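# Four arms build a free-standing three-block arch

## Task

Choose blocks from the table and build an arch. Two identical blocks (the leaning blocks) each stand upright on one of their ends, either end, sitting flat on the table, and tilt toward one another. A third block (the keystone) sits centred across their slanted tops and touches each of them with no gap. All three blocks are lined up along one line, and no other loose object touches any of them. Any number of arms may help. At the end the grippers must release, the arms must move away, and the arch must stand without any robot holding it.

## Robot and tools

Robots: four identical i2rt Big YAM arms named arm1, arm2, arm3 and arm4. Each has six revolute joints, a two-finger gripper and a camera on the wrist. The hand can reach about 1.0 m from the joint1 axis. Approximate foot positions on the tabletop (scene frame, metres), with facing measured counter-clockwise from +x: arm1 (+1.03, +0.10, +0.72) facing -162 deg; arm2 (+0.25, +0.65, +0.72) facing -86; arm3 (-0.55, +0.65, +0.72) facing -79; arm4 (-0.15, -0.65, +0.72) facing +93. The table surface is therefore near z = 0.72.

Frames: there is one shared scene frame. Its origin is on the floor and +z points up. The hand point lies midway between the fingertips. The hand's z axis runs along the fingers, and the fingers open and close along its y axis. With joints 1 and 6 at 0 and the hand level and pointing forward, the camera sits on top of the hand and looks toward the fingertips.

execute_actions(actions, cameras): actions is a list holding one action or none. An action is an object keyed by arm name. Each arm gets {"joints": {...}}, and every value is an absolute target, never an offset. The keys and their ranges are: joint1_rad -2.879 to 2.879 (base yaw; positive turns counter-clockwise seen from above; 0 points the arm the way its foot faces); joint2_rad 0 to 3.141 (shoulder; 0 has the upper arm pointing back, roughly level, and larger values raise it and bring it forward); joint3_rad 0 to 3.019 (elbow; 0 is fully folded and larger values open it); joint4_rad -1.692 to 1.57 (hand pitch; positive tips the fingers up); joint5_rad -1.57 to 1.57 (sideways swing; positive goes to the arm's right); joint6_rad -2.094 to 2.094 (roll; positive is clockwise seen from behind the hand); gripper_m 0 to 0.093, the fingertip gap in metres. Angles are in radians. Every named motion starts at the same moment, and the motions may finish at different times. Any joint or arm you leave out keeps its earlier target and may still be pushing toward it. A single action lasts at most 15 s. If any key is unknown or any value is out of range, the whole call is rejected and nothing moves. Joints have different speeds, so the hand can sweep a wide path between postures. A target very close to the current reading may produce no motion. cameras is a list drawn from arm1_cam_wrist, arm2_cam_wrist, arm3_cam_wrist, arm4_cam_wrist and all. Omitting it, giving null or giving ["all"] returns every camera; [] returns none. An empty actions list only reports state and images.

Results: joint_positions gives the readings. The done tolerances are ±0.045, 0.14, 0.09, 0.055, 0.03 and 0.035 rad for joints 1 to 6, and ±0.003 m for the gripper. joint_status reports how each commanded motion ended. off_target means the joint stopped short and may still push. contact_stop means the joint gave up its target and holds where it stopped. time_out means the joint ran out of time; it may still push toward a target clamped to within 0.375, 0.375, 0.113, 0.225, 0.075 and 0.3 rad of where it stands, and on_its_own will list it. not_followed means a safety check held back that arm's targets; a cause line explains why, the gripper command still runs, and the arm may keep retrying those targets. limit_stop_at_motor_heat is explained below. on_its_own covers anything this call did not command, and "held at" there is a target, not a position. To relieve a joint that is pushing, command its reported position. The pictures line names the cameras in image order. Cameras whose calibration has changed are listed.

wait(seconds): 0 to 10 s. Nothing new is commanded, and it returns the same report as an empty action. zoom_image(camera, region): region is [x0, y0, x1, y1] in pixels of that camera's latest full image, with (0,0) at the top-left, and is at most 504x504. Images are 896x504. read_manual(section): only returns the licence texts and moves nothing. finished_scene(scene): pass the current scene number. This cannot be undone, and the arch must still be standing afterwards.

Cameras: pinhole with radial distortion and a vertical field of view of about 62 to 66 deg. Each camera comes with K, D and T_world_to_cam, which maps scene coordinates into the camera frame. Wrist camera poses are derived from joint readings, so errors in those readings add to the calibration error, which is about 0.5% focal, 0.5 deg and 2.5 mm.

What to avoid: the arms do not halt on contact and can push hard. Do not squeeze or drive blocks into the table or into each other. Do not drop blocks, let them slip, or knock anything off the work area, since that ends the scene. A hard press between two robots ends the run. The collision check between arms ignores fingers, gripper housings and wrist cameras, and it may react too late. Holding loads and pushing heat the motors. A MOTOR HOT line appears at 85 °C; at 100 °C an OVER-TEMPERATURE FAULT drops that arm. Loose objects may occasionally be nudged by outside disturbances. The simulation keeps running while you think, and the arms hold their last command during that time.

Each tool is called as a command line: name --argument value for each argument, lists and objects as JSON in quotes; but a table of rows of numbers goes row by row, as --pt "numbers of a row", without its own name.

## Session

execute_actions --actions '[]'

Scene clock: 0.00 s.
Motor temperatures (°C, as the motors report them): arm1=[21 21 21 22 21 23] | arm2=[22 24 24 22 22 22] | arm3=[22 24 21 21 23 22] | arm4=[23 23 23 22 22 24]
arm1.joint_positions: joint1_rad=+0.884 joint2_rad=+0.412 joint3_rad=+1.504 joint4_rad=-1.333 joint5_rad=+0.039 joint6_rad=+0.252 gripper_m=+0.095
arm1.joint_status: not commanded
arm1.hand: x=+0.9819 y=-0.0124 z=+1.3765 quat_wxyz=(-0.394, -0.707, -0.351, +0.470) (m; scene frame)
arm2.joint_positions: joint1_rad=-0.715 joint2_rad=+0.273 joint3_rad=+1.580 joint4_rad=-1.305 joint5_rad=+0.147 joint6_rad=-0.178 gripper_m=+0.095
arm2.joint_status: not commanded
arm2.hand: x=+0.2223 y=+0.6609 z=+1.3934 quat_wxyz=(-0.196, -0.631, -0.307, +0.685) (m; scene frame)
arm3.joint_positions: joint1_rad=-0.758 joint2_rad=+0.579 joint3_rad=+1.305 joint4_rad=-1.428 joint5_rad=-0.048 joint6_rad=-0.117 gripper_m=+0.094
arm3.joint_status: not commanded
arm3.hand: x=-0.6616 y=+0.4677 z=+1.3097 quat_wxyz=(-0.198, -0.766, -0.485, +0.372) (m; scene frame)
arm4.joint_positions: joint1_rad=+0.420 joint2_rad=+0.412 joint3_rad=+1.620 joint4_rad=-1.598 joint5_rad=-0.296 joint6_rad=+0.195 gripper_m=+0.095
arm4.joint_status: not commanded
arm4.hand: x=-0.2225 y=-0.6106 z=+1.4151 quat_wxyz=(-0.140, +0.697, -0.450, -0.540) (m; scene frame)
pictures: arm1_cam_wrist, arm2_cam_wrist, arm3_cam_wrist, arm4_cam_wrist
Images, in order (width x height): arm1_cam_wrist 896x504, arm2_cam_wrist 896x504, arm3_cam_wrist 896x504, arm4_cam_wrist 896x504.

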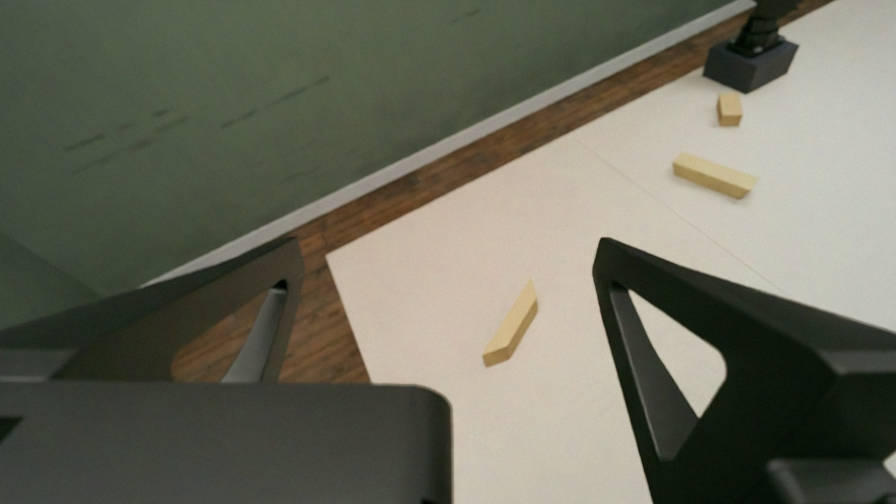

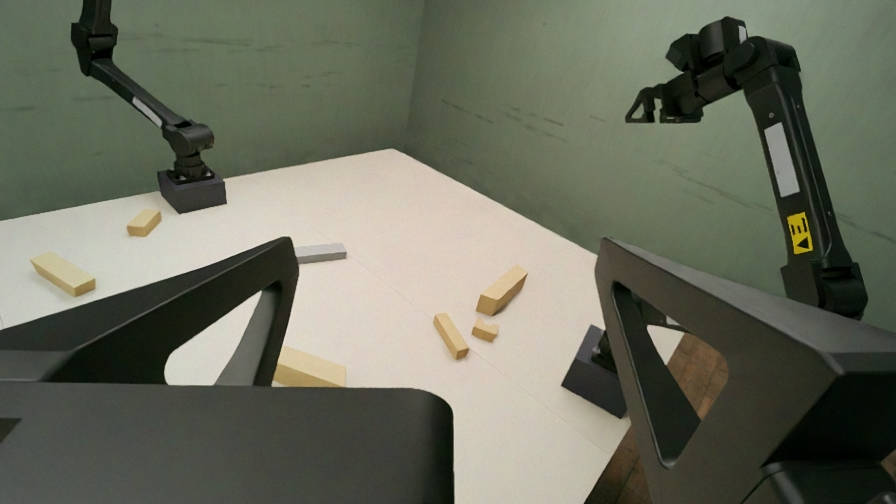

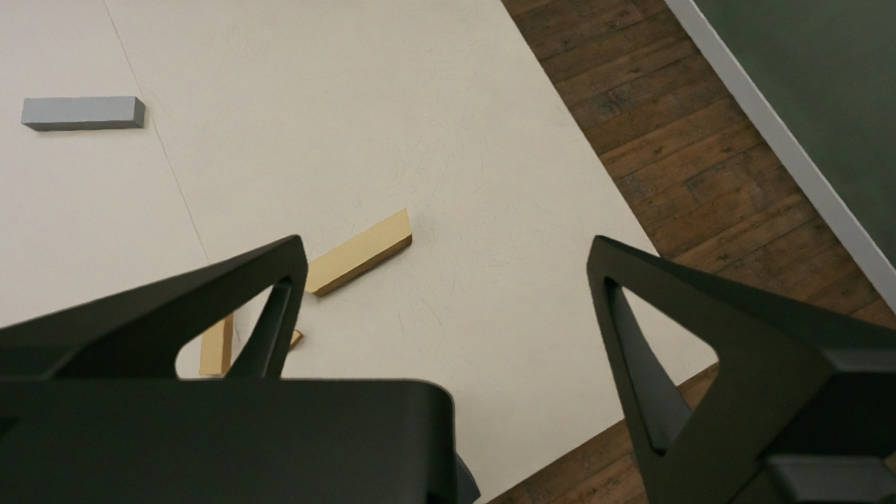

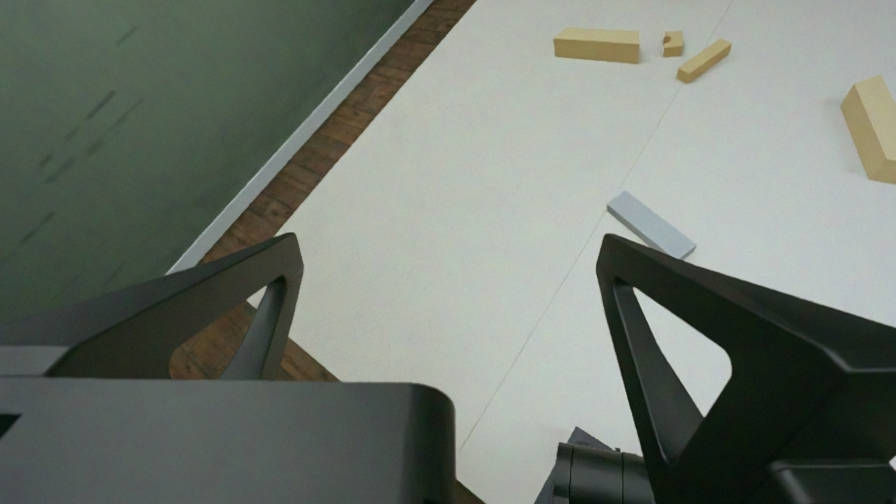

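execute_actions --actions '[{"arm1":{"joints":{"joint1_rad":0.1,"joint2_rad":0.9,"joint3_rad":1.6,"joint4_rad":-1.5,"joint5_rad":0,"joint6_rad":0}},"arm2":{"joints":{"joint1_rad":0,"joint2_rad":0.9,"joint3_rad":1.6,"joint4_rad":-1.5,"joint5_rad":0,"joint6_rad":0}},"arm3":{"joints":{"joint1_rad":0,"joint2_rad":0.7,"joint3_rad":1.4,"joint4_rad":-1.6,"joint5_rad":0,"joint6_rad":0}},"arm4":{"joints":{"joint1_rad":-0.5,"joint2_rad":0.8,"joint3_rad":1.5,"joint4_rad":-1.55,"joint5_rad":0,"joint6_rad":0}}}]'

Scene clock: 27.90 s.
Motor temperatures (°C, as the motors report them): arm1=[21 21 24 22 21 23] | arm2=[22 25 25 22 22 22] | arm3=[22 24 25 21 23 22] | arm4=[23 24 25 23 22 24]
arm1.joint_positions: joint1_rad=+0.108 joint2_rad=+0.892 joint3_rad=+1.569 joint4_rad=-1.495 joint5_rad=-0.001 joint6_rad=+0.012 gripper_m=+0.095
arm1.joint_status: all done
arm1.hand: x=+0.7543 y=-0.0292 z=+1.2799 quat_wxyz=(-0.075, -0.910, -0.192, +0.359) (m; scene frame)
arm2.joint_positions: joint1_rad=-0.009 joint2_rad=+0.895 joint3_rad=+1.580 joint4_rad=-1.490 joint5_rad=+0.002 joint6_rad=-0.013 gripper_m=+0.095
arm2.joint_status: all done
arm2.hand: x=+0.2569 y=+0.3537 z=+1.2623 quat_wxyz=(-0.265, -0.645, -0.664, +0.271) (m; scene frame)
arm3.joint_positions: joint1_rad=-0.009 joint2_rad=+0.709 joint3_rad=+1.368 joint4_rad=-1.590 joint5_rad=-0.001 joint6_rad=-0.007 gripper_m=+0.094
arm3.joint_status: all done
arm3.hand: x=-0.5121 y=+0.4279 z=+1.2854 quat_wxyz=(-0.240, -0.609, -0.728, +0.204) (m; scene frame)
arm4.joint_positions: joint1_rad=-0.493 joint2_rad=+0.796 joint3_rad=+1.488 joint4_rad=-1.562 joint5_rad=+0.000 joint6_rad=+0.012 gripper_m=+0.095
arm4.joint_status: all done
arm4.hand: x=-0.0308 y=-0.4173 z=+1.3069 quat_wxyz=(-0.292, +0.481, -0.809, -0.171) (m; scene frame)
pictures: arm1_cam_wrist, arm2_cam_wrist, arm3_cam_wrist, arm4_cam_wrist
camera_calibration (this result's frames):
arm1_cam_wrist: T_world_to_cam=[[-0.401034, 0.916048, -0.00516853, 0.339179], [0.909732, 0.397594, -0.119611, -0.522043], [-0.107515, -0.0526702, -0.992807, 1.47684], [0, 0, 0, 1]] pos_world=[0.769724, -0.0253577, 1.40553]
arm2_cam_wrist: T_world_to_cam=[[-0.99905, -0.0347379, 0.026323, 0.233899], [-0.0383477, 0.987623, -0.152085, -0.143493], [-0.0207141, -0.15295, -0.988017, 1.42966], [0, 0, 0, 1]] pos_world=[0.257788, 0.368508, 1.38455]
arm3_cam_wrist: T_world_to_cam=[[-0.985782, -0.167163, 0.0170581, -0.454129], [-0.167318, 0.98587, -0.00810975, -0.493638], [-0.0154614, -0.0108486, -0.999822, 1.40241], [0, 0, 0, 1]] pos_world=[-0.508583, 0.425964, 1.4059]
arm4_cam_wrist: T_world_to_cam=[[0.869194, -0.494306, -0.0127758, -0.158367], [-0.494211, -0.867609, -0.0548663, -0.3041], [0.0160364, 0.0540034, -0.998412, 1.44995], [0, 0, 0, 1]] pos_world=[-0.0358897, -0.420423, 1.42894]
Images, in order (width x height): arm1_cam_wrist 896x504, arm2_cam_wrist 896x504, arm3_cam_wrist 896x504, arm4_cam_wrist 896x504.

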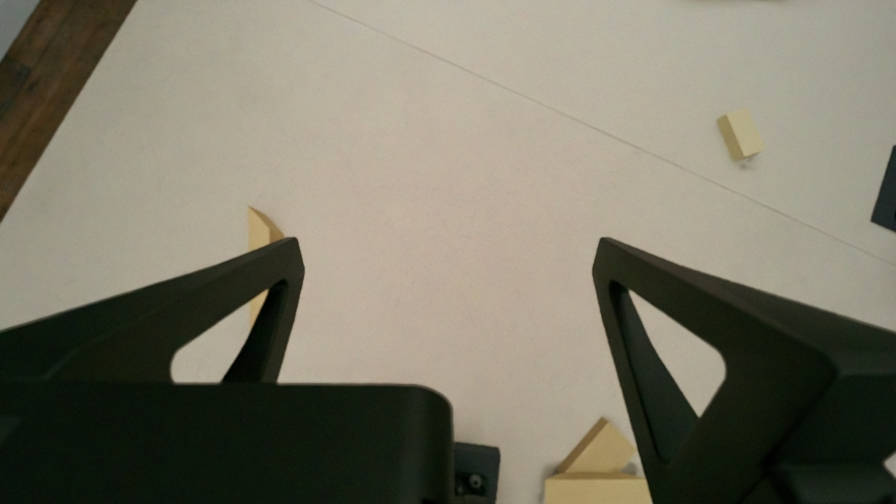

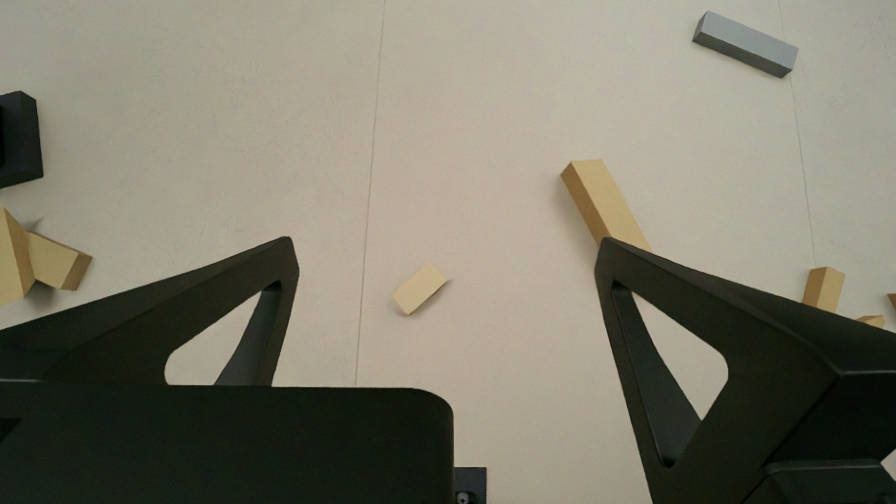

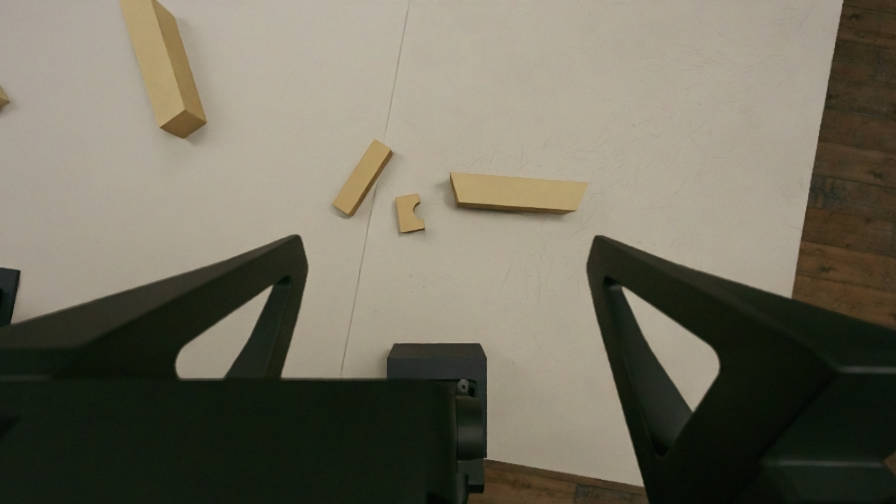

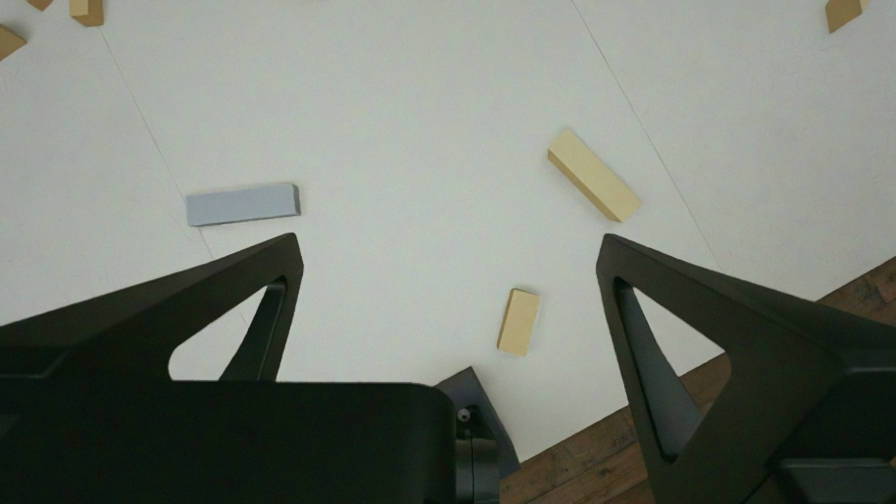

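execute_actions --actions '[{"arm1":{"joints":{"joint1_rad":-1.7,"joint2_rad":0.6,"joint3_rad":1.3,"joint4_rad":-1.65}},"arm2":{"joints":{"joint1_rad":-0.6,"joint4_rad":-1.6}},"arm4":{"joints":{"joint1_rad":-1.25,"joint2_rad":1.6,"joint3_rad":1.9,"joint4_rad":-1.2}}}]' --cameras '["arm1_cam_wrist","arm2_cam_wrist","arm4_cam_wrist","arm3_cam_wrist"]'

zoom_image --camera "arm3_cam_wrist" --region '[320, 120, 620, 250]'

Scene clock: 35.57 s.
Motor temperatures (°C, as the motors report them): arm1=[21 21 26 22 21 23] | arm2=[22 25 27 22 22 22] | arm3=[22 24 26 21 23 22] | arm4=[23 24 27 23 22 24]
arm1.joint_positions: joint1_rad=-1.690 joint2_rad=+0.597 joint3_rad=+1.296 joint4_rad=-1.647 joint5_rad=+0.000 joint6_rad=+0.010 gripper_m=+0.095
arm1.joint_status: all done
arm1.hand: x=+0.9954 y=+0.2748 z=+1.2003 quat_wxyz=(+0.196, -0.732, +0.607, +0.241) (m; scene frame)
arm2.joint_positions: joint1_rad=-0.590 joint2_rad=+0.895 joint3_rad=+1.580 joint4_rad=-1.590 joint5_rad=+0.001 joint6_rad=-0.012 gripper_m=+0.095
arm2.joint_status: all done
arm2.hand: x=+0.0996 y=+0.4170 z=+1.2464 quat_wxyz=(-0.158, -0.824, -0.459, +0.293) (m; scene frame)
arm3.joint_positions: joint1_rad=-0.009 joint2_rad=+0.709 joint3_rad=+1.368 joint4_rad=-1.590 joint5_rad=-0.001 joint6_rad=-0.007 gripper_m=+0.094
arm3.joint_status: not commanded
arm3.hand: x=-0.5121 y=+0.4279 z=+1.2854 quat_wxyz=(-0.240, -0.609, -0.728, +0.204) (m; scene frame)
arm4.joint_positions: joint1_rad=-1.258 joint2_rad=+1.591 joint3_rad=+1.870 joint4_rad=-1.210 joint5_rad=+0.000 joint6_rad=+0.010 gripper_m=+0.095
arm4.joint_status: all done
arm4.hand: x=+0.4292 y=-0.4568 z=+1.2210 quat_wxyz=(-0.312, +0.147, -0.938, -0.044) (m; scene frame)
pictures: arm1_cam_wrist, arm2_cam_wrist, arm3_cam_wrist, arm4_cam_wrist
camera_calibration (this result's frames):
arm1_cam_wrist: T_world_to_cam=[[0.98278, 0.184457, -0.0109355, -1.01259], [0.18445, -0.98284, -0.00164398, 0.0878988], [-0.0110511, -0.00040138, -0.999939, 1.33794], [0, 0, 0, 1]] pos_world=[0.993728, 0.273707, 1.32693]
arm2_cam_wrist: T_world_to_cam=[[-0.855475, 0.517608, 0.0156397, -0.152008], [0.516181, 0.854756, -0.0543109, -0.336135], [-0.0414799, -0.0383887, -0.998402, 1.38763], [0, 0, 0, 1]] pos_world=[0.101025, 0.419263, 1.36953]
arm3_cam_wrist: T_world_to_cam=[[-0.985782, -0.167163, 0.0170581, -0.454129], [-0.167318, 0.98587, -0.00810975, -0.493638], [-0.0154614, -0.0108486, -0.999822, 1.40241], [0, 0, 0, 1]] pos_world=[-0.508583, 0.425964, 1.4059]
arm4_cam_wrist: T_world_to_cam=[[0.284903, -0.958536, -0.00625935, -0.547984], [-0.958552, -0.284877, -0.00469238, 0.288431], [0.00271467, 0.00733679, -0.999969, 1.34523], [0, 0, 0, 1]] pos_world=[0.428947, -0.452964, 1.34312]
Images, in order (width x height): arm1_cam_wrist 896x504, arm2_cam_wrist 896x504, arm3_cam_wrist 896x504, arm4_cam_wrist 896x504.

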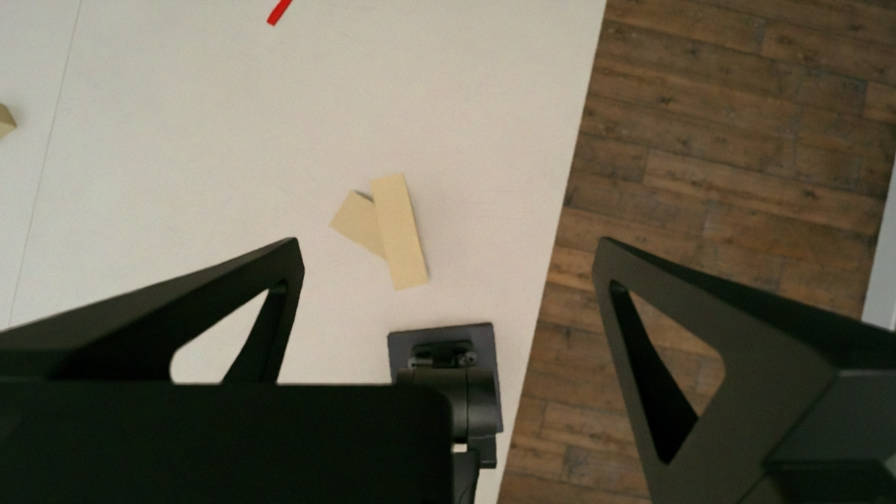

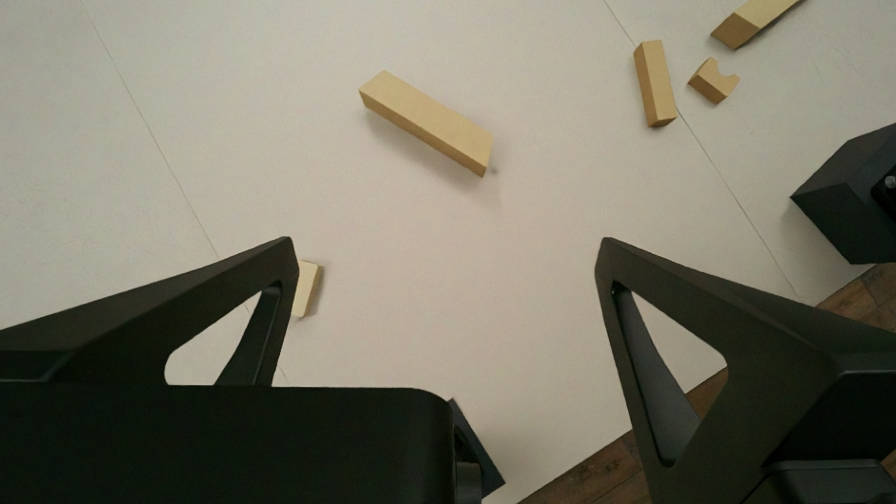

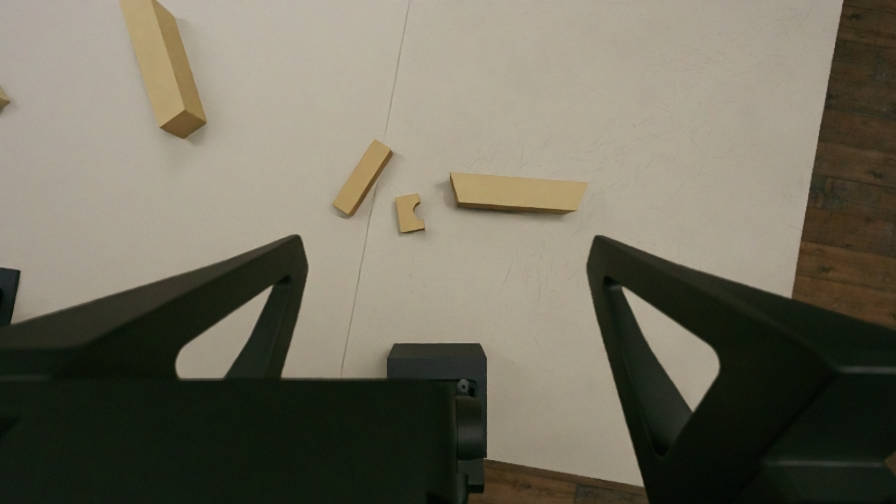

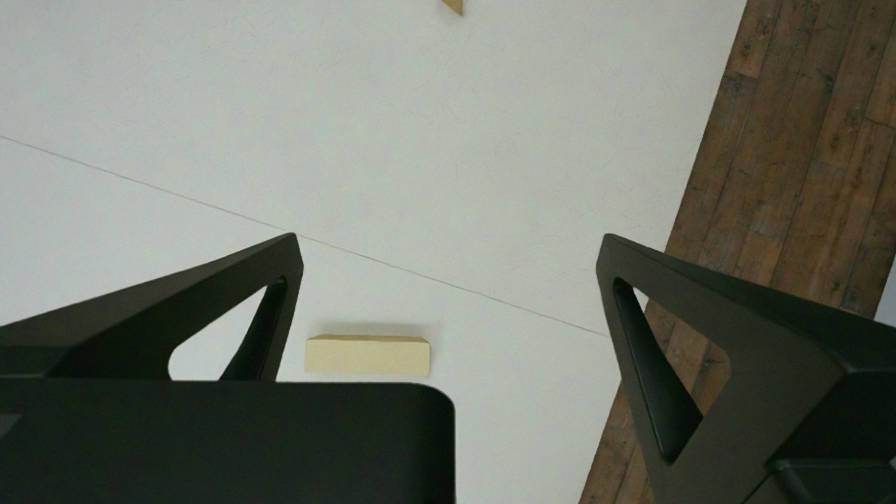

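Region (320, 120, 620, 250) of arm3_cam_wrist's 896x504 image, scaled by 1.680, with more detail than that image has; it fills the top 218 rows of this view, and the rest is white.

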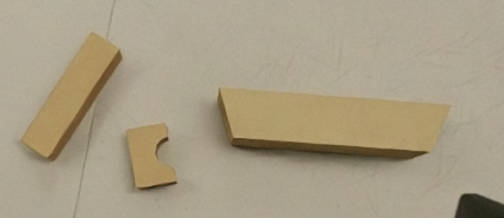

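execute_actions --actions '[{"arm1":{"joints":{"joint1_rad":0.85,"joint2_rad":1.0,"joint3_rad":1.3,"joint4_rad":-1.25}},"arm2":{"joints":{"joint1_rad":0.95,"joint2_rad":1.0,"joint3_rad":0.5,"joint4_rad":0.6}},"arm4":{"joints":{"joint1_rad":-1.25,"joint2_rad":1.2,"joint3_rad":1.0,"joint4_rad":0.0}}}]' --cameras '["arm1_cam_wrist","arm2_cam_wrist","arm4_cam_wrist"]'

Scene clock: 43.77 s.
Motor temperatures (°C, as the motors report them): arm1=[21 21 26 22 21 23] | arm2=[22 24 29 22 22 22] | arm3=[22 24 26 21 23 22] | arm4=[23 25 29 23 22 24]
arm1.joint_positions: joint1_rad=+0.845 joint2_rad=+1.012 joint3_rad=+1.280 joint4_rad=-1.258 joint5_rad=+0.000 joint6_rad=+0.010 gripper_m=+0.095
arm1.joint_status: all done
arm1.hand: x=+0.8777 y=-0.2538 z=+1.1332 quat_wxyz=(-0.154, -0.804, -0.523, +0.237) (m; scene frame)
arm2.joint_positions: joint1_rad=+0.943 joint2_rad=+1.004 joint3_rad=+0.500 joint4_rad=+0.581 joint5_rad=+0.000 joint6_rad=-0.011 gripper_m=+0.095
arm2.joint_status: all done
arm2.hand: x=+0.6265 y=+0.3962 z=+1.0471 quat_wxyz=(-0.698, -0.194, -0.651, +0.227) (m; scene frame)
arm3.joint_positions: joint1_rad=-0.009 joint2_rad=+0.709 joint3_rad=+1.368 joint4_rad=-1.590 joint5_rad=-0.001 joint6_rad=-0.007 gripper_m=+0.094
arm3.joint_status: not commanded
arm3.hand: x=-0.5121 y=+0.4279 z=+1.2854 quat_wxyz=(-0.240, -0.609, -0.728, +0.204) (m; scene frame)
arm4.joint_positions: joint1_rad=-1.258 joint2_rad=+1.202 joint3_rad=+0.994 joint4_rad=-0.021 joint5_rad=+0.000 joint6_rad=+0.010 gripper_m=+0.095
arm4.joint_status: all done
arm4.hand: x=+0.3823 y=-0.4727 z=+1.1790 quat_wxyz=(-0.615, +0.124, -0.773, -0.095) (m; scene frame)
pictures: arm1_cam_wrist, arm2_cam_wrist, arm4_cam_wrist
camera_calibration (this result's frames):
arm1_cam_wrist: T_world_to_cam=[[-0.912393, 0.409283, -0.00512695, 0.913751], [0.408348, 0.911026, 0.0573094, -0.192636], [0.0281266, 0.0501951, -0.998343, 1.24592], [0, 0, 0, 1]] pos_world=[0.877319, -0.261026, 1.25958]
arm2_cam_wrist: T_world_to_cam=[[-0.568012, -0.822109, 0.0387263, 0.639177], [-0.44622, 0.268083, -0.853826, 1.0714], [0.691556, -0.502264, -0.519116, 0.432335], [0, 0, 0, 1]] pos_world=[0.542159, 0.455395, 1.11447]
arm4_cam_wrist: T_world_to_cam=[[0.304106, -0.952459, -0.018469, -0.540278], [-0.728027, -0.219857, -0.649338, 0.941397], [0.614407, 0.210913, -0.760276, 0.883294], [0, 0, 0, 1]] pos_world=[0.306961, -0.493919, 1.27285]
Images, in order (width x height): arm1_cam_wrist 896x504, arm2_cam_wrist 896x504, arm4_cam_wrist 896x504.

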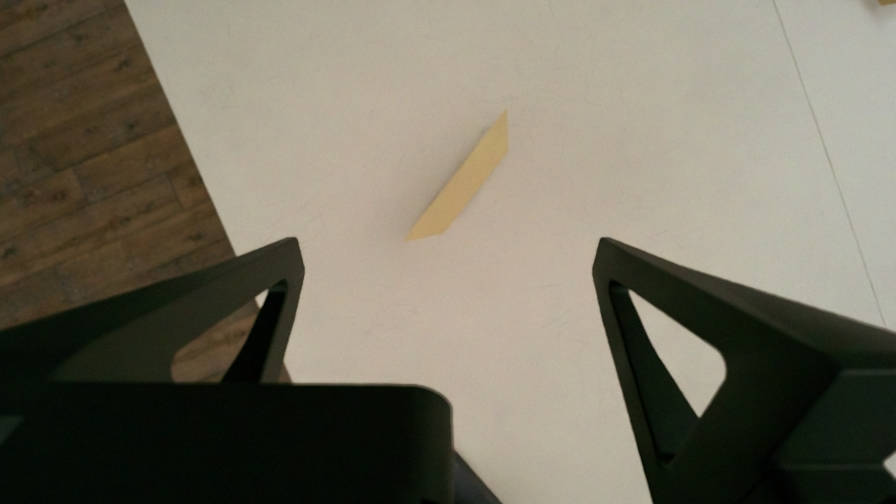

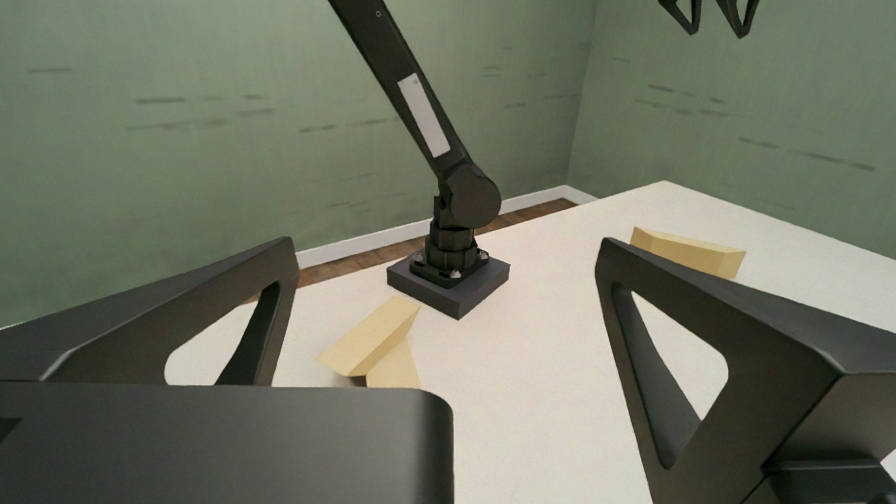

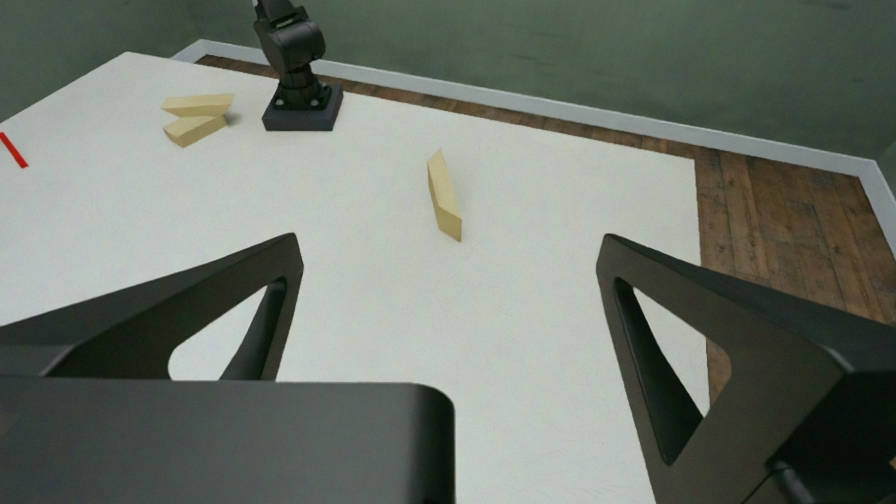

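execute_actions --actions '[{"arm1":{"joints":{"joint1_rad":0.805,"joint2_rad":1.585,"joint3_rad":1.15,"joint4_rad":-1.132,"joint6_rad":0.627}},"arm2":{"joints":{"joint1_rad":-0.551,"joint2_rad":1.2,"joint3_rad":1.41,"joint4_rad":-0.6,"joint6_rad":-1.04}},"arm3":{"joints":{"joint1_rad":-0.365,"joint2_rad":1.465,"joint3_rad":0.795,"joint4_rad":-0.897,"joint6_rad":-1.855}},"arm4":{"joints":{"joint1_rad":-0.3,"joint2_rad":0.8,"joint3_rad":0.7,"joint4_rad":0.0}}}]' --cameras '[]'

execute_actions --actions '[{"arm2":{"joints":{"joint2_rad":1.726,"joint4_rad":-1.239}}}]'

Scene clock: 105.53 s.
Motor temperatures (°C, as the motors report them): arm1=[21 22 31 22 21 23] | arm2=[22 25 33 22 22 22] | arm3=[22 24 28 21 23 22] | arm4=[23 25 34 23 22 24]
arm1.joint_positions: joint1_rad=+0.814 joint2_rad=+1.600 joint3_rad=+1.132 joint4_rad=-1.137 joint5_rad=+0.000 joint6_rad=+0.615 gripper_m=+0.095
arm1.joint_status: all done
arm1.hand: x=+0.8450 y=-0.2924 z=+0.8386 quat_wxyz=(+0.018, -0.967, -0.255, -0.012) (m; scene frame)
arm2.joint_positions: joint1_rad=-0.549 joint2_rad=+1.200 joint3_rad=+1.363 joint4_rad=-0.589 joint5_rad=+0.001 joint6_rad=-1.026 gripper_m=+0.095
arm2.joint_status: all done
arm2.hand: x=-0.0228 y=+0.1827 z=+1.2013 quat_wxyz=(-0.005, -0.427, -0.720, +0.547) (m; scene frame)
arm3.joint_positions: joint1_rad=-0.364 joint2_rad=+1.456 joint3_rad=+0.782 joint4_rad=-0.908 joint5_rad=-0.001 joint6_rad=-1.848 gripper_m=+0.094
arm3.joint_status: all done
arm3.hand: x=-0.6136 y=+0.3164 z=+0.8505 quat_wxyz=(-0.002, +0.045, -0.999, -0.005) (m; scene frame)
arm4.joint_positions: joint1_rad=-0.303 joint2_rad=+0.794 joint3_rad=+0.711 joint4_rad=-0.018 joint5_rad=-0.001 joint6_rad=+0.010 gripper_m=+0.095
arm4.joint_status: all done
arm4.hand: x=-0.0246 y=-0.2357 z=+1.1918 quat_wxyz=(-0.536, +0.442, -0.600, -0.395) (m; scene frame)
pictures: none
No camera images: the call's "cameras" was empty. Leave "cameras" out to get every camera's image.

Scene clock: 106.97 s.
Motor temperatures (°C, as the motors report them): arm1=[21 22 31 22 21 23] | arm2=[22 25 33 22 22 22] | arm3=[22 24 28 21 23 22] | arm4=[23 25 34 23 22 24]
arm1.joint_positions: joint1_rad=+0.814 joint2_rad=+1.600 joint3_rad=+1.132 joint4_rad=-1.137 joint5_rad=+0.000 joint6_rad=+0.615 gripper_m=+0.095
arm1.joint_status: not commanded
arm1.hand: x=+0.8450 y=-0.2924 z=+0.8386 quat_wxyz=(+0.018, -0.967, -0.255, -0.012) (m; scene frame)
arm2.joint_positions: joint1_rad=-0.549 joint2_rad=+1.725 joint3_rad=+1.392 joint4_rad=-1.229 joint5_rad=+0.001 joint6_rad=-1.027 gripper_m=+0.095
arm2.joint_status: all done
arm2.hand: x=-0.0056 y=+0.2123 z=+0.8557 quat_wxyz=(+0.000, -0.510, -0.860, +0.010) (m; scene frame)
arm3.joint_positions: joint1_rad=-0.364 joint2_rad=+1.456 joint3_rad=+0.782 joint4_rad=-0.908 joint5_rad=-0.001 joint6_rad=-1.848 gripper_m=+0.094
arm3.joint_status: not commanded
arm3.hand: x=-0.6136 y=+0.3164 z=+0.8505 quat_wxyz=(-0.002, +0.045, -0.999, -0.005) (m; scene frame)
arm4.joint_positions: joint1_rad=-0.303 joint2_rad=+0.794 joint3_rad=+0.711 joint4_rad=-0.018 joint5_rad=-0.001 joint6_rad=+0.010 gripper_m=+0.095
arm4.joint_status: not commanded
arm4.hand: x=-0.0246 y=-0.2357 z=+1.1918 quat_wxyz=(-0.536, +0.442, -0.600, -0.395) (m; scene frame)
pictures: arm1_cam_wrist, arm2_cam_wrist, arm3_cam_wrist, arm4_cam_wrist
camera_calibration (this result's frames):
arm1_cam_wrist: T_world_to_cam=[[-0.488445, 0.872191, 0.0265476, 0.648757], [0.696291, 0.37124, 0.614296, -0.995499], [0.525928, 0.318535, -0.788629, 0.436575], [0, 0, 0, 1]] pos_world=[0.780433, -0.335335, 0.938604]
arm2_cam_wrist: T_world_to_cam=[[-0.869373, -0.493884, 0.0163887, 0.0841034], [-0.395309, 0.71499, 0.576645, -0.643455], [-0.296514, 0.494841, -0.81683, 0.715338], [0, 0, 0, 1]] pos_world=[0.0308606, 0.147623, 0.953977]
arm3_cam_wrist: T_world_to_cam=[[0.0926895, -0.995682, 0.005033, 0.368651], [-0.805482, -0.0720101, 0.588229, -0.968293], [-0.585327, -0.0585766, -0.808679, 0.467676], [0, 0, 0, 1]] pos_world=[-0.54037, 0.324728, 0.945922]
arm4_cam_wrist: T_world_to_cam=[[0.954512, -0.29713, -0.0249058, -0.0124154], [-0.219609, -0.644059, -0.732776, 0.717554], [0.201689, 0.704913, -0.680014, 1.10365], [0, 0, 0, 1]] pos_world=[-0.0531609, -0.319516, 1.27599]
Images, in order (width x height): arm1_cam_wrist 896x504, arm2_cam_wrist 896x504, arm3_cam_wrist 896x504, arm4_cam_wrist 896x504.

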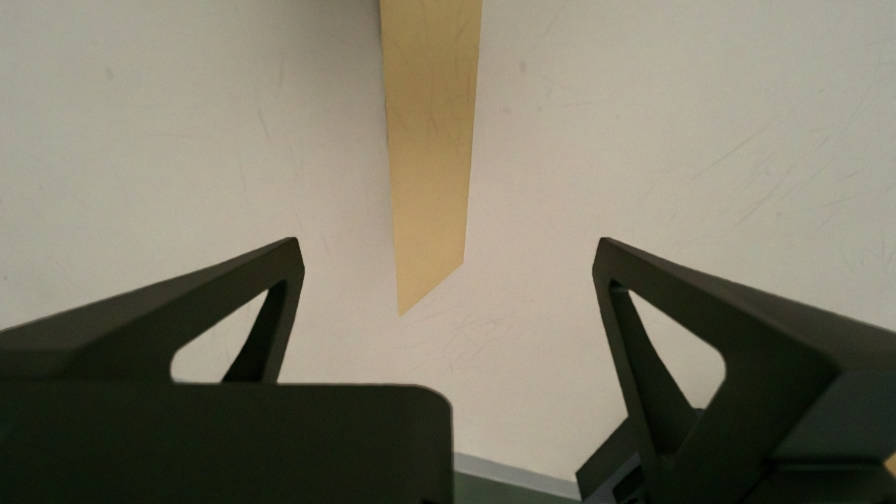

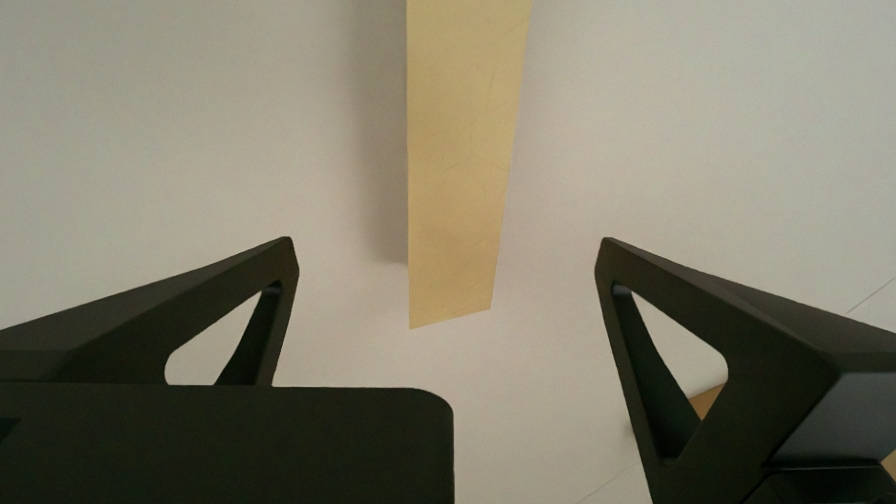

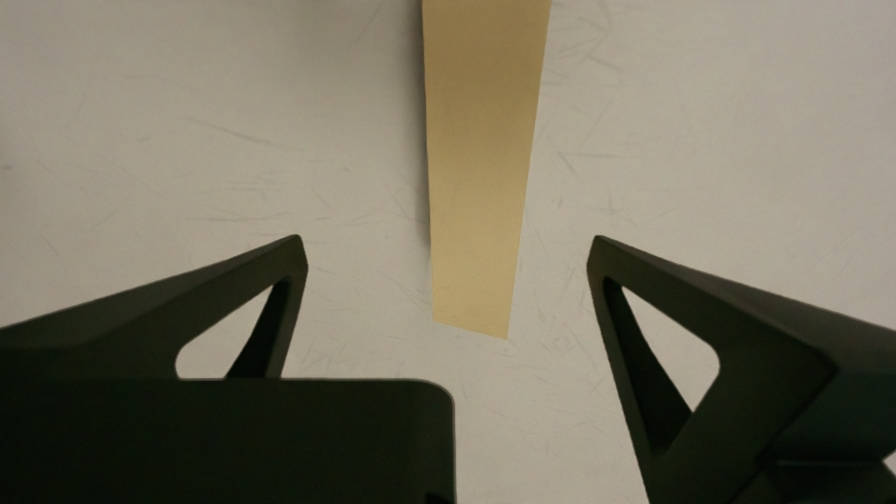

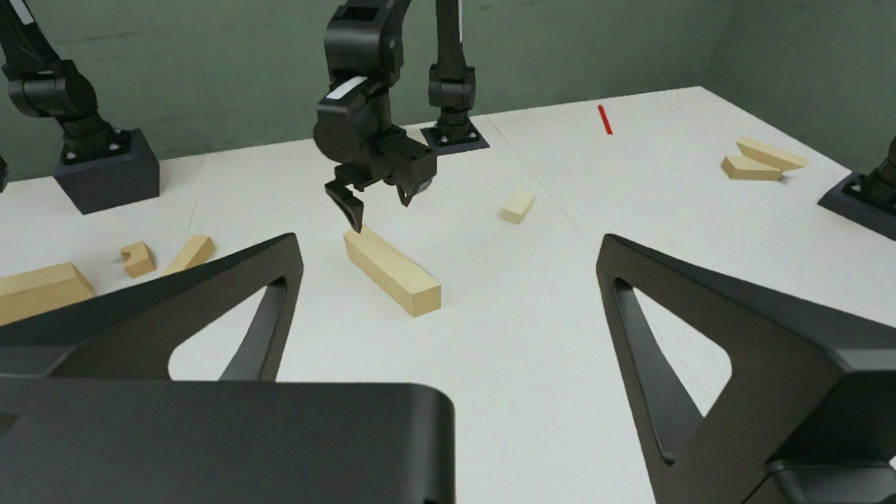

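execute_actions --actions '[{"arm1":{"joints":{"joint1_rad":0.795,"joint2_rad":1.655,"joint3_rad":1.10,"joint4_rad":-0.985}},"arm2":{"joints":{"joint2_rad":1.79,"joint3_rad":1.345,"joint4_rad":-1.105}},"arm3":{"joints":{"joint2_rad":1.605,"joint3_rad":0.785,"joint4_rad":-0.733}}}]' --cameras '[]'

execute_actions --actions '[{"arm1":{"joints":{"joint2_rad":1.73,"joint3_rad":1.04,"joint4_rad":-0.848}},"arm2":{"joints":{"joint2_rad":1.852,"joint3_rad":1.28,"joint4_rad":-0.98}},"arm3":{"joints":{"joint2_rad":1.745,"joint3_rad":0.752,"joint4_rad":-0.561}}}]'

Scene clock: 118.07 s.
Motor temperatures (°C, as the motors report them): arm1=[21 23 31 22 21 23] | arm2=[22 26 33 22 22 22] | arm3=[22 24 27 21 23 22] | arm4=[23 24 33 23 22 24]
arm1.joint_positions: joint1_rad=+0.807 joint2_rad=+1.653 joint3_rad=+1.095 joint4_rad=-0.994 joint5_rad=+0.000 joint6_rad=+0.615 gripper_m=+0.095
arm1.joint_status: all done
arm1.hand: x=+0.8350 y=-0.3051 z=+0.8037 quat_wxyz=(-0.002, -0.968, -0.251, +0.006) (m; scene frame)
arm2.joint_positions: joint1_rad=-0.549 joint2_rad=+1.792 joint3_rad=+1.343 joint4_rad=-1.117 joint5_rad=+0.001 joint6_rad=-1.027 gripper_m=+0.095
arm2.joint_status: all done
arm2.hand: x=-0.0091 y=+0.2063 z=+0.8059 quat_wxyz=(+0.000, -0.510, -0.860, +0.009) (m; scene frame)
arm3.joint_positions: joint1_rad=-0.364 joint2_rad=+1.607 joint3_rad=+0.782 joint4_rad=-0.743 joint5_rad=-0.001 joint6_rad=-1.848 gripper_m=+0.094
arm3.joint_status: all done
arm3.hand: x=-0.6176 y=+0.2953 z=+0.8001 quat_wxyz=(+0.000, +0.045, -0.999, +0.001) (m; scene frame)
arm4.joint_positions: joint1_rad=-0.303 joint2_rad=+0.794 joint3_rad=+0.711 joint4_rad=-0.018 joint5_rad=-0.001 joint6_rad=+0.010 gripper_m=+0.095
arm4.joint_status: not commanded
arm4.hand: x=-0.0246 y=-0.2357 z=+1.1918 quat_wxyz=(-0.536, +0.442, -0.600, -0.395) (m; scene frame)
pictures: none
No camera images: the call's "cameras" was empty. Leave "cameras" out to get every camera's image.

Scene clock: 118.97 s.
Motor temperatures (°C, as the motors report them): arm1=[21 23 30 22 21 23] | arm2=[22 26 33 22 22 22] | arm3=[22 24 27 21 23 22] | arm4=[23 24 33 23 22 24]
arm1.joint_positions: joint1_rad=+0.807 joint2_rad=+1.735 joint3_rad=+1.031 joint4_rad=-0.856 joint5_rad=+0.000 joint6_rad=+0.615 gripper_m=+0.095
arm1.joint_status: all done
arm1.hand: x=+0.8369 y=-0.3005 z=+0.7494 quat_wxyz=(+0.001, -0.968, -0.251, +0.003) (m; scene frame)
arm2.joint_positions: joint1_rad=-0.549 joint2_rad=+1.853 joint3_rad=+1.277 joint4_rad=-0.991 joint5_rad=+0.001 joint6_rad=-1.027 gripper_m=+0.095
arm2.joint_status: all done
arm2.hand: x=-0.0080 y=+0.2081 z=+0.7538 quat_wxyz=(+0.000, -0.510, -0.860, +0.008) (m; scene frame)
arm3.joint_positions: joint1_rad=-0.364 joint2_rad=+1.746 joint3_rad=+0.752 joint4_rad=-0.572 joint5_rad=-0.001 joint6_rad=-1.848 gripper_m=+0.094
arm3.joint_status: all done
arm3.hand: x=-0.6178 y=+0.2943 z=+0.7458 quat_wxyz=(+0.000, +0.045, -0.999, +0.003) (m; scene frame)
arm4.joint_positions: joint1_rad=-0.303 joint2_rad=+0.794 joint3_rad=+0.711 joint4_rad=-0.018 joint5_rad=-0.001 joint6_rad=+0.010 gripper_m=+0.095
arm4.joint_status: not commanded
arm4.hand: x=-0.0246 y=-0.2357 z=+1.1918 quat_wxyz=(-0.536, +0.442, -0.600, -0.395) (m; scene frame)
pictures: arm1_cam_wrist, arm2_cam_wrist, arm3_cam_wrist, arm4_cam_wrist
camera_calibration (this result's frames):
arm1_cam_wrist: T_world_to_cam=[[-0.481393, 0.876505, 0.00019533, 0.669424], [0.710997, 0.390362, 0.584894, -0.916557], [0.512586, 0.281703, -0.81111, 0.390077], [0, 0, 0, 1]] pos_world=[0.773977, -0.33885, 0.852354]
arm2_cam_wrist: T_world_to_cam=[[-0.869406, -0.493941, 0.0124368, 0.0845453], [-0.396636, 0.712702, 0.578564, -0.58358], [-0.29464, 0.498074, -0.815542, 0.63179], [0, 0, 0, 1]] pos_world=[0.0281864, 0.143001, 0.851838]
arm3_cam_wrist: T_world_to_cam=[[0.0931072, -0.995454, 0.0200657, 0.336532], [-0.803746, -0.0632512, 0.591601, -0.91568], [-0.587642, -0.07121, -0.805981, 0.379532], [0, 0, 0, 1]] pos_world=[-0.544279, 0.30411, 0.84086]
arm4_cam_wrist: T_world_to_cam=[[0.954512, -0.29713, -0.0249058, -0.0124154], [-0.219609, -0.644059, -0.732776, 0.717554], [0.201689, 0.704913, -0.680014, 1.10365], [0, 0, 0, 1]] pos_world=[-0.0531609, -0.319516, 1.27599]
Images, in order (width x height): arm1_cam_wrist 896x504, arm2_cam_wrist 896x504, arm3_cam_wrist 896x504, arm4_cam_wrist 896x504.

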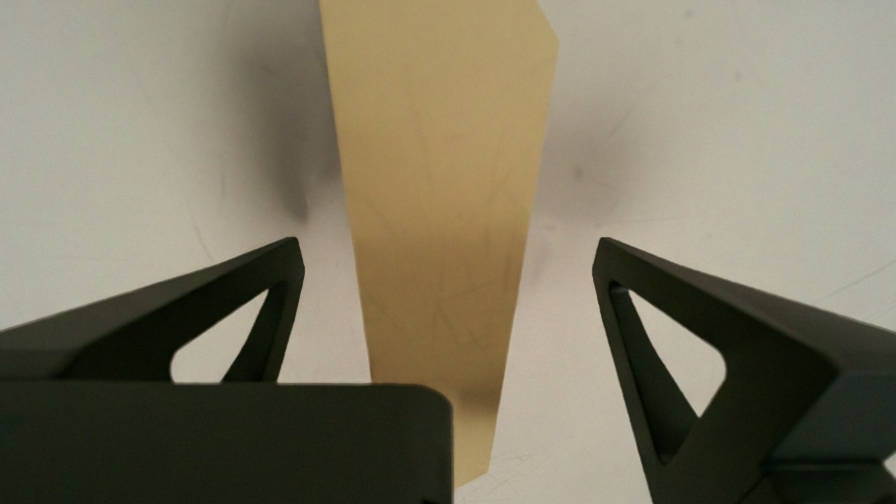

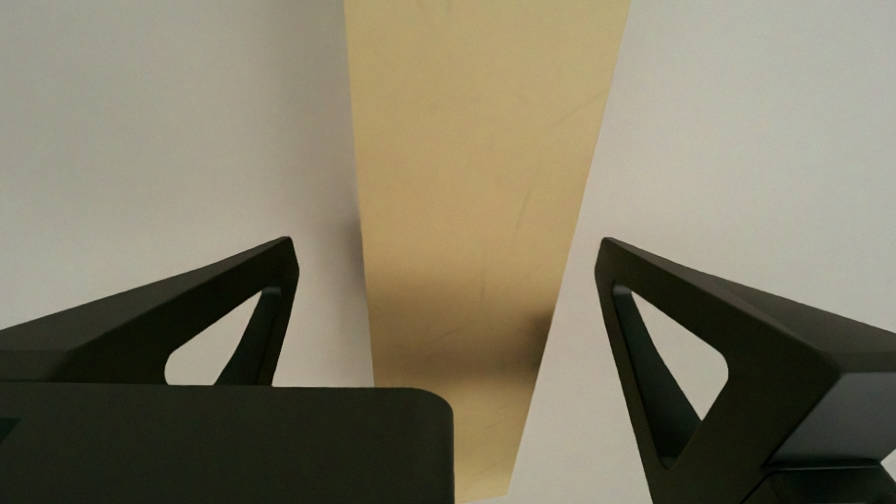

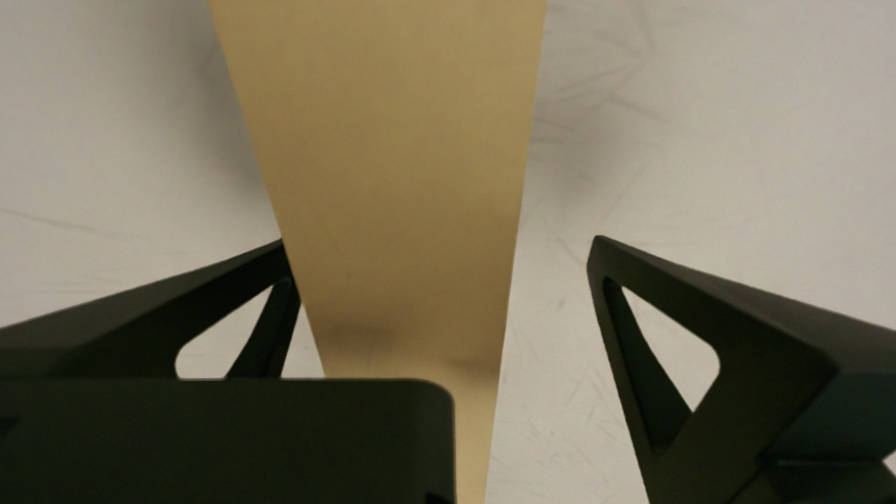

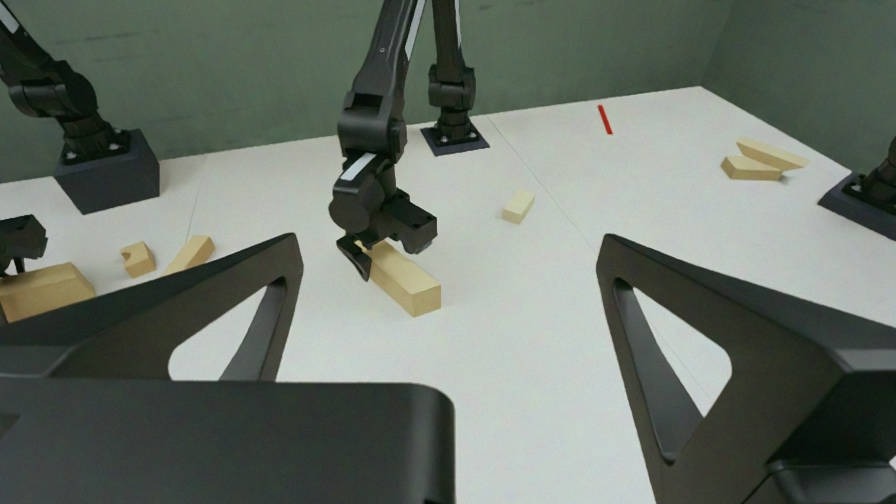

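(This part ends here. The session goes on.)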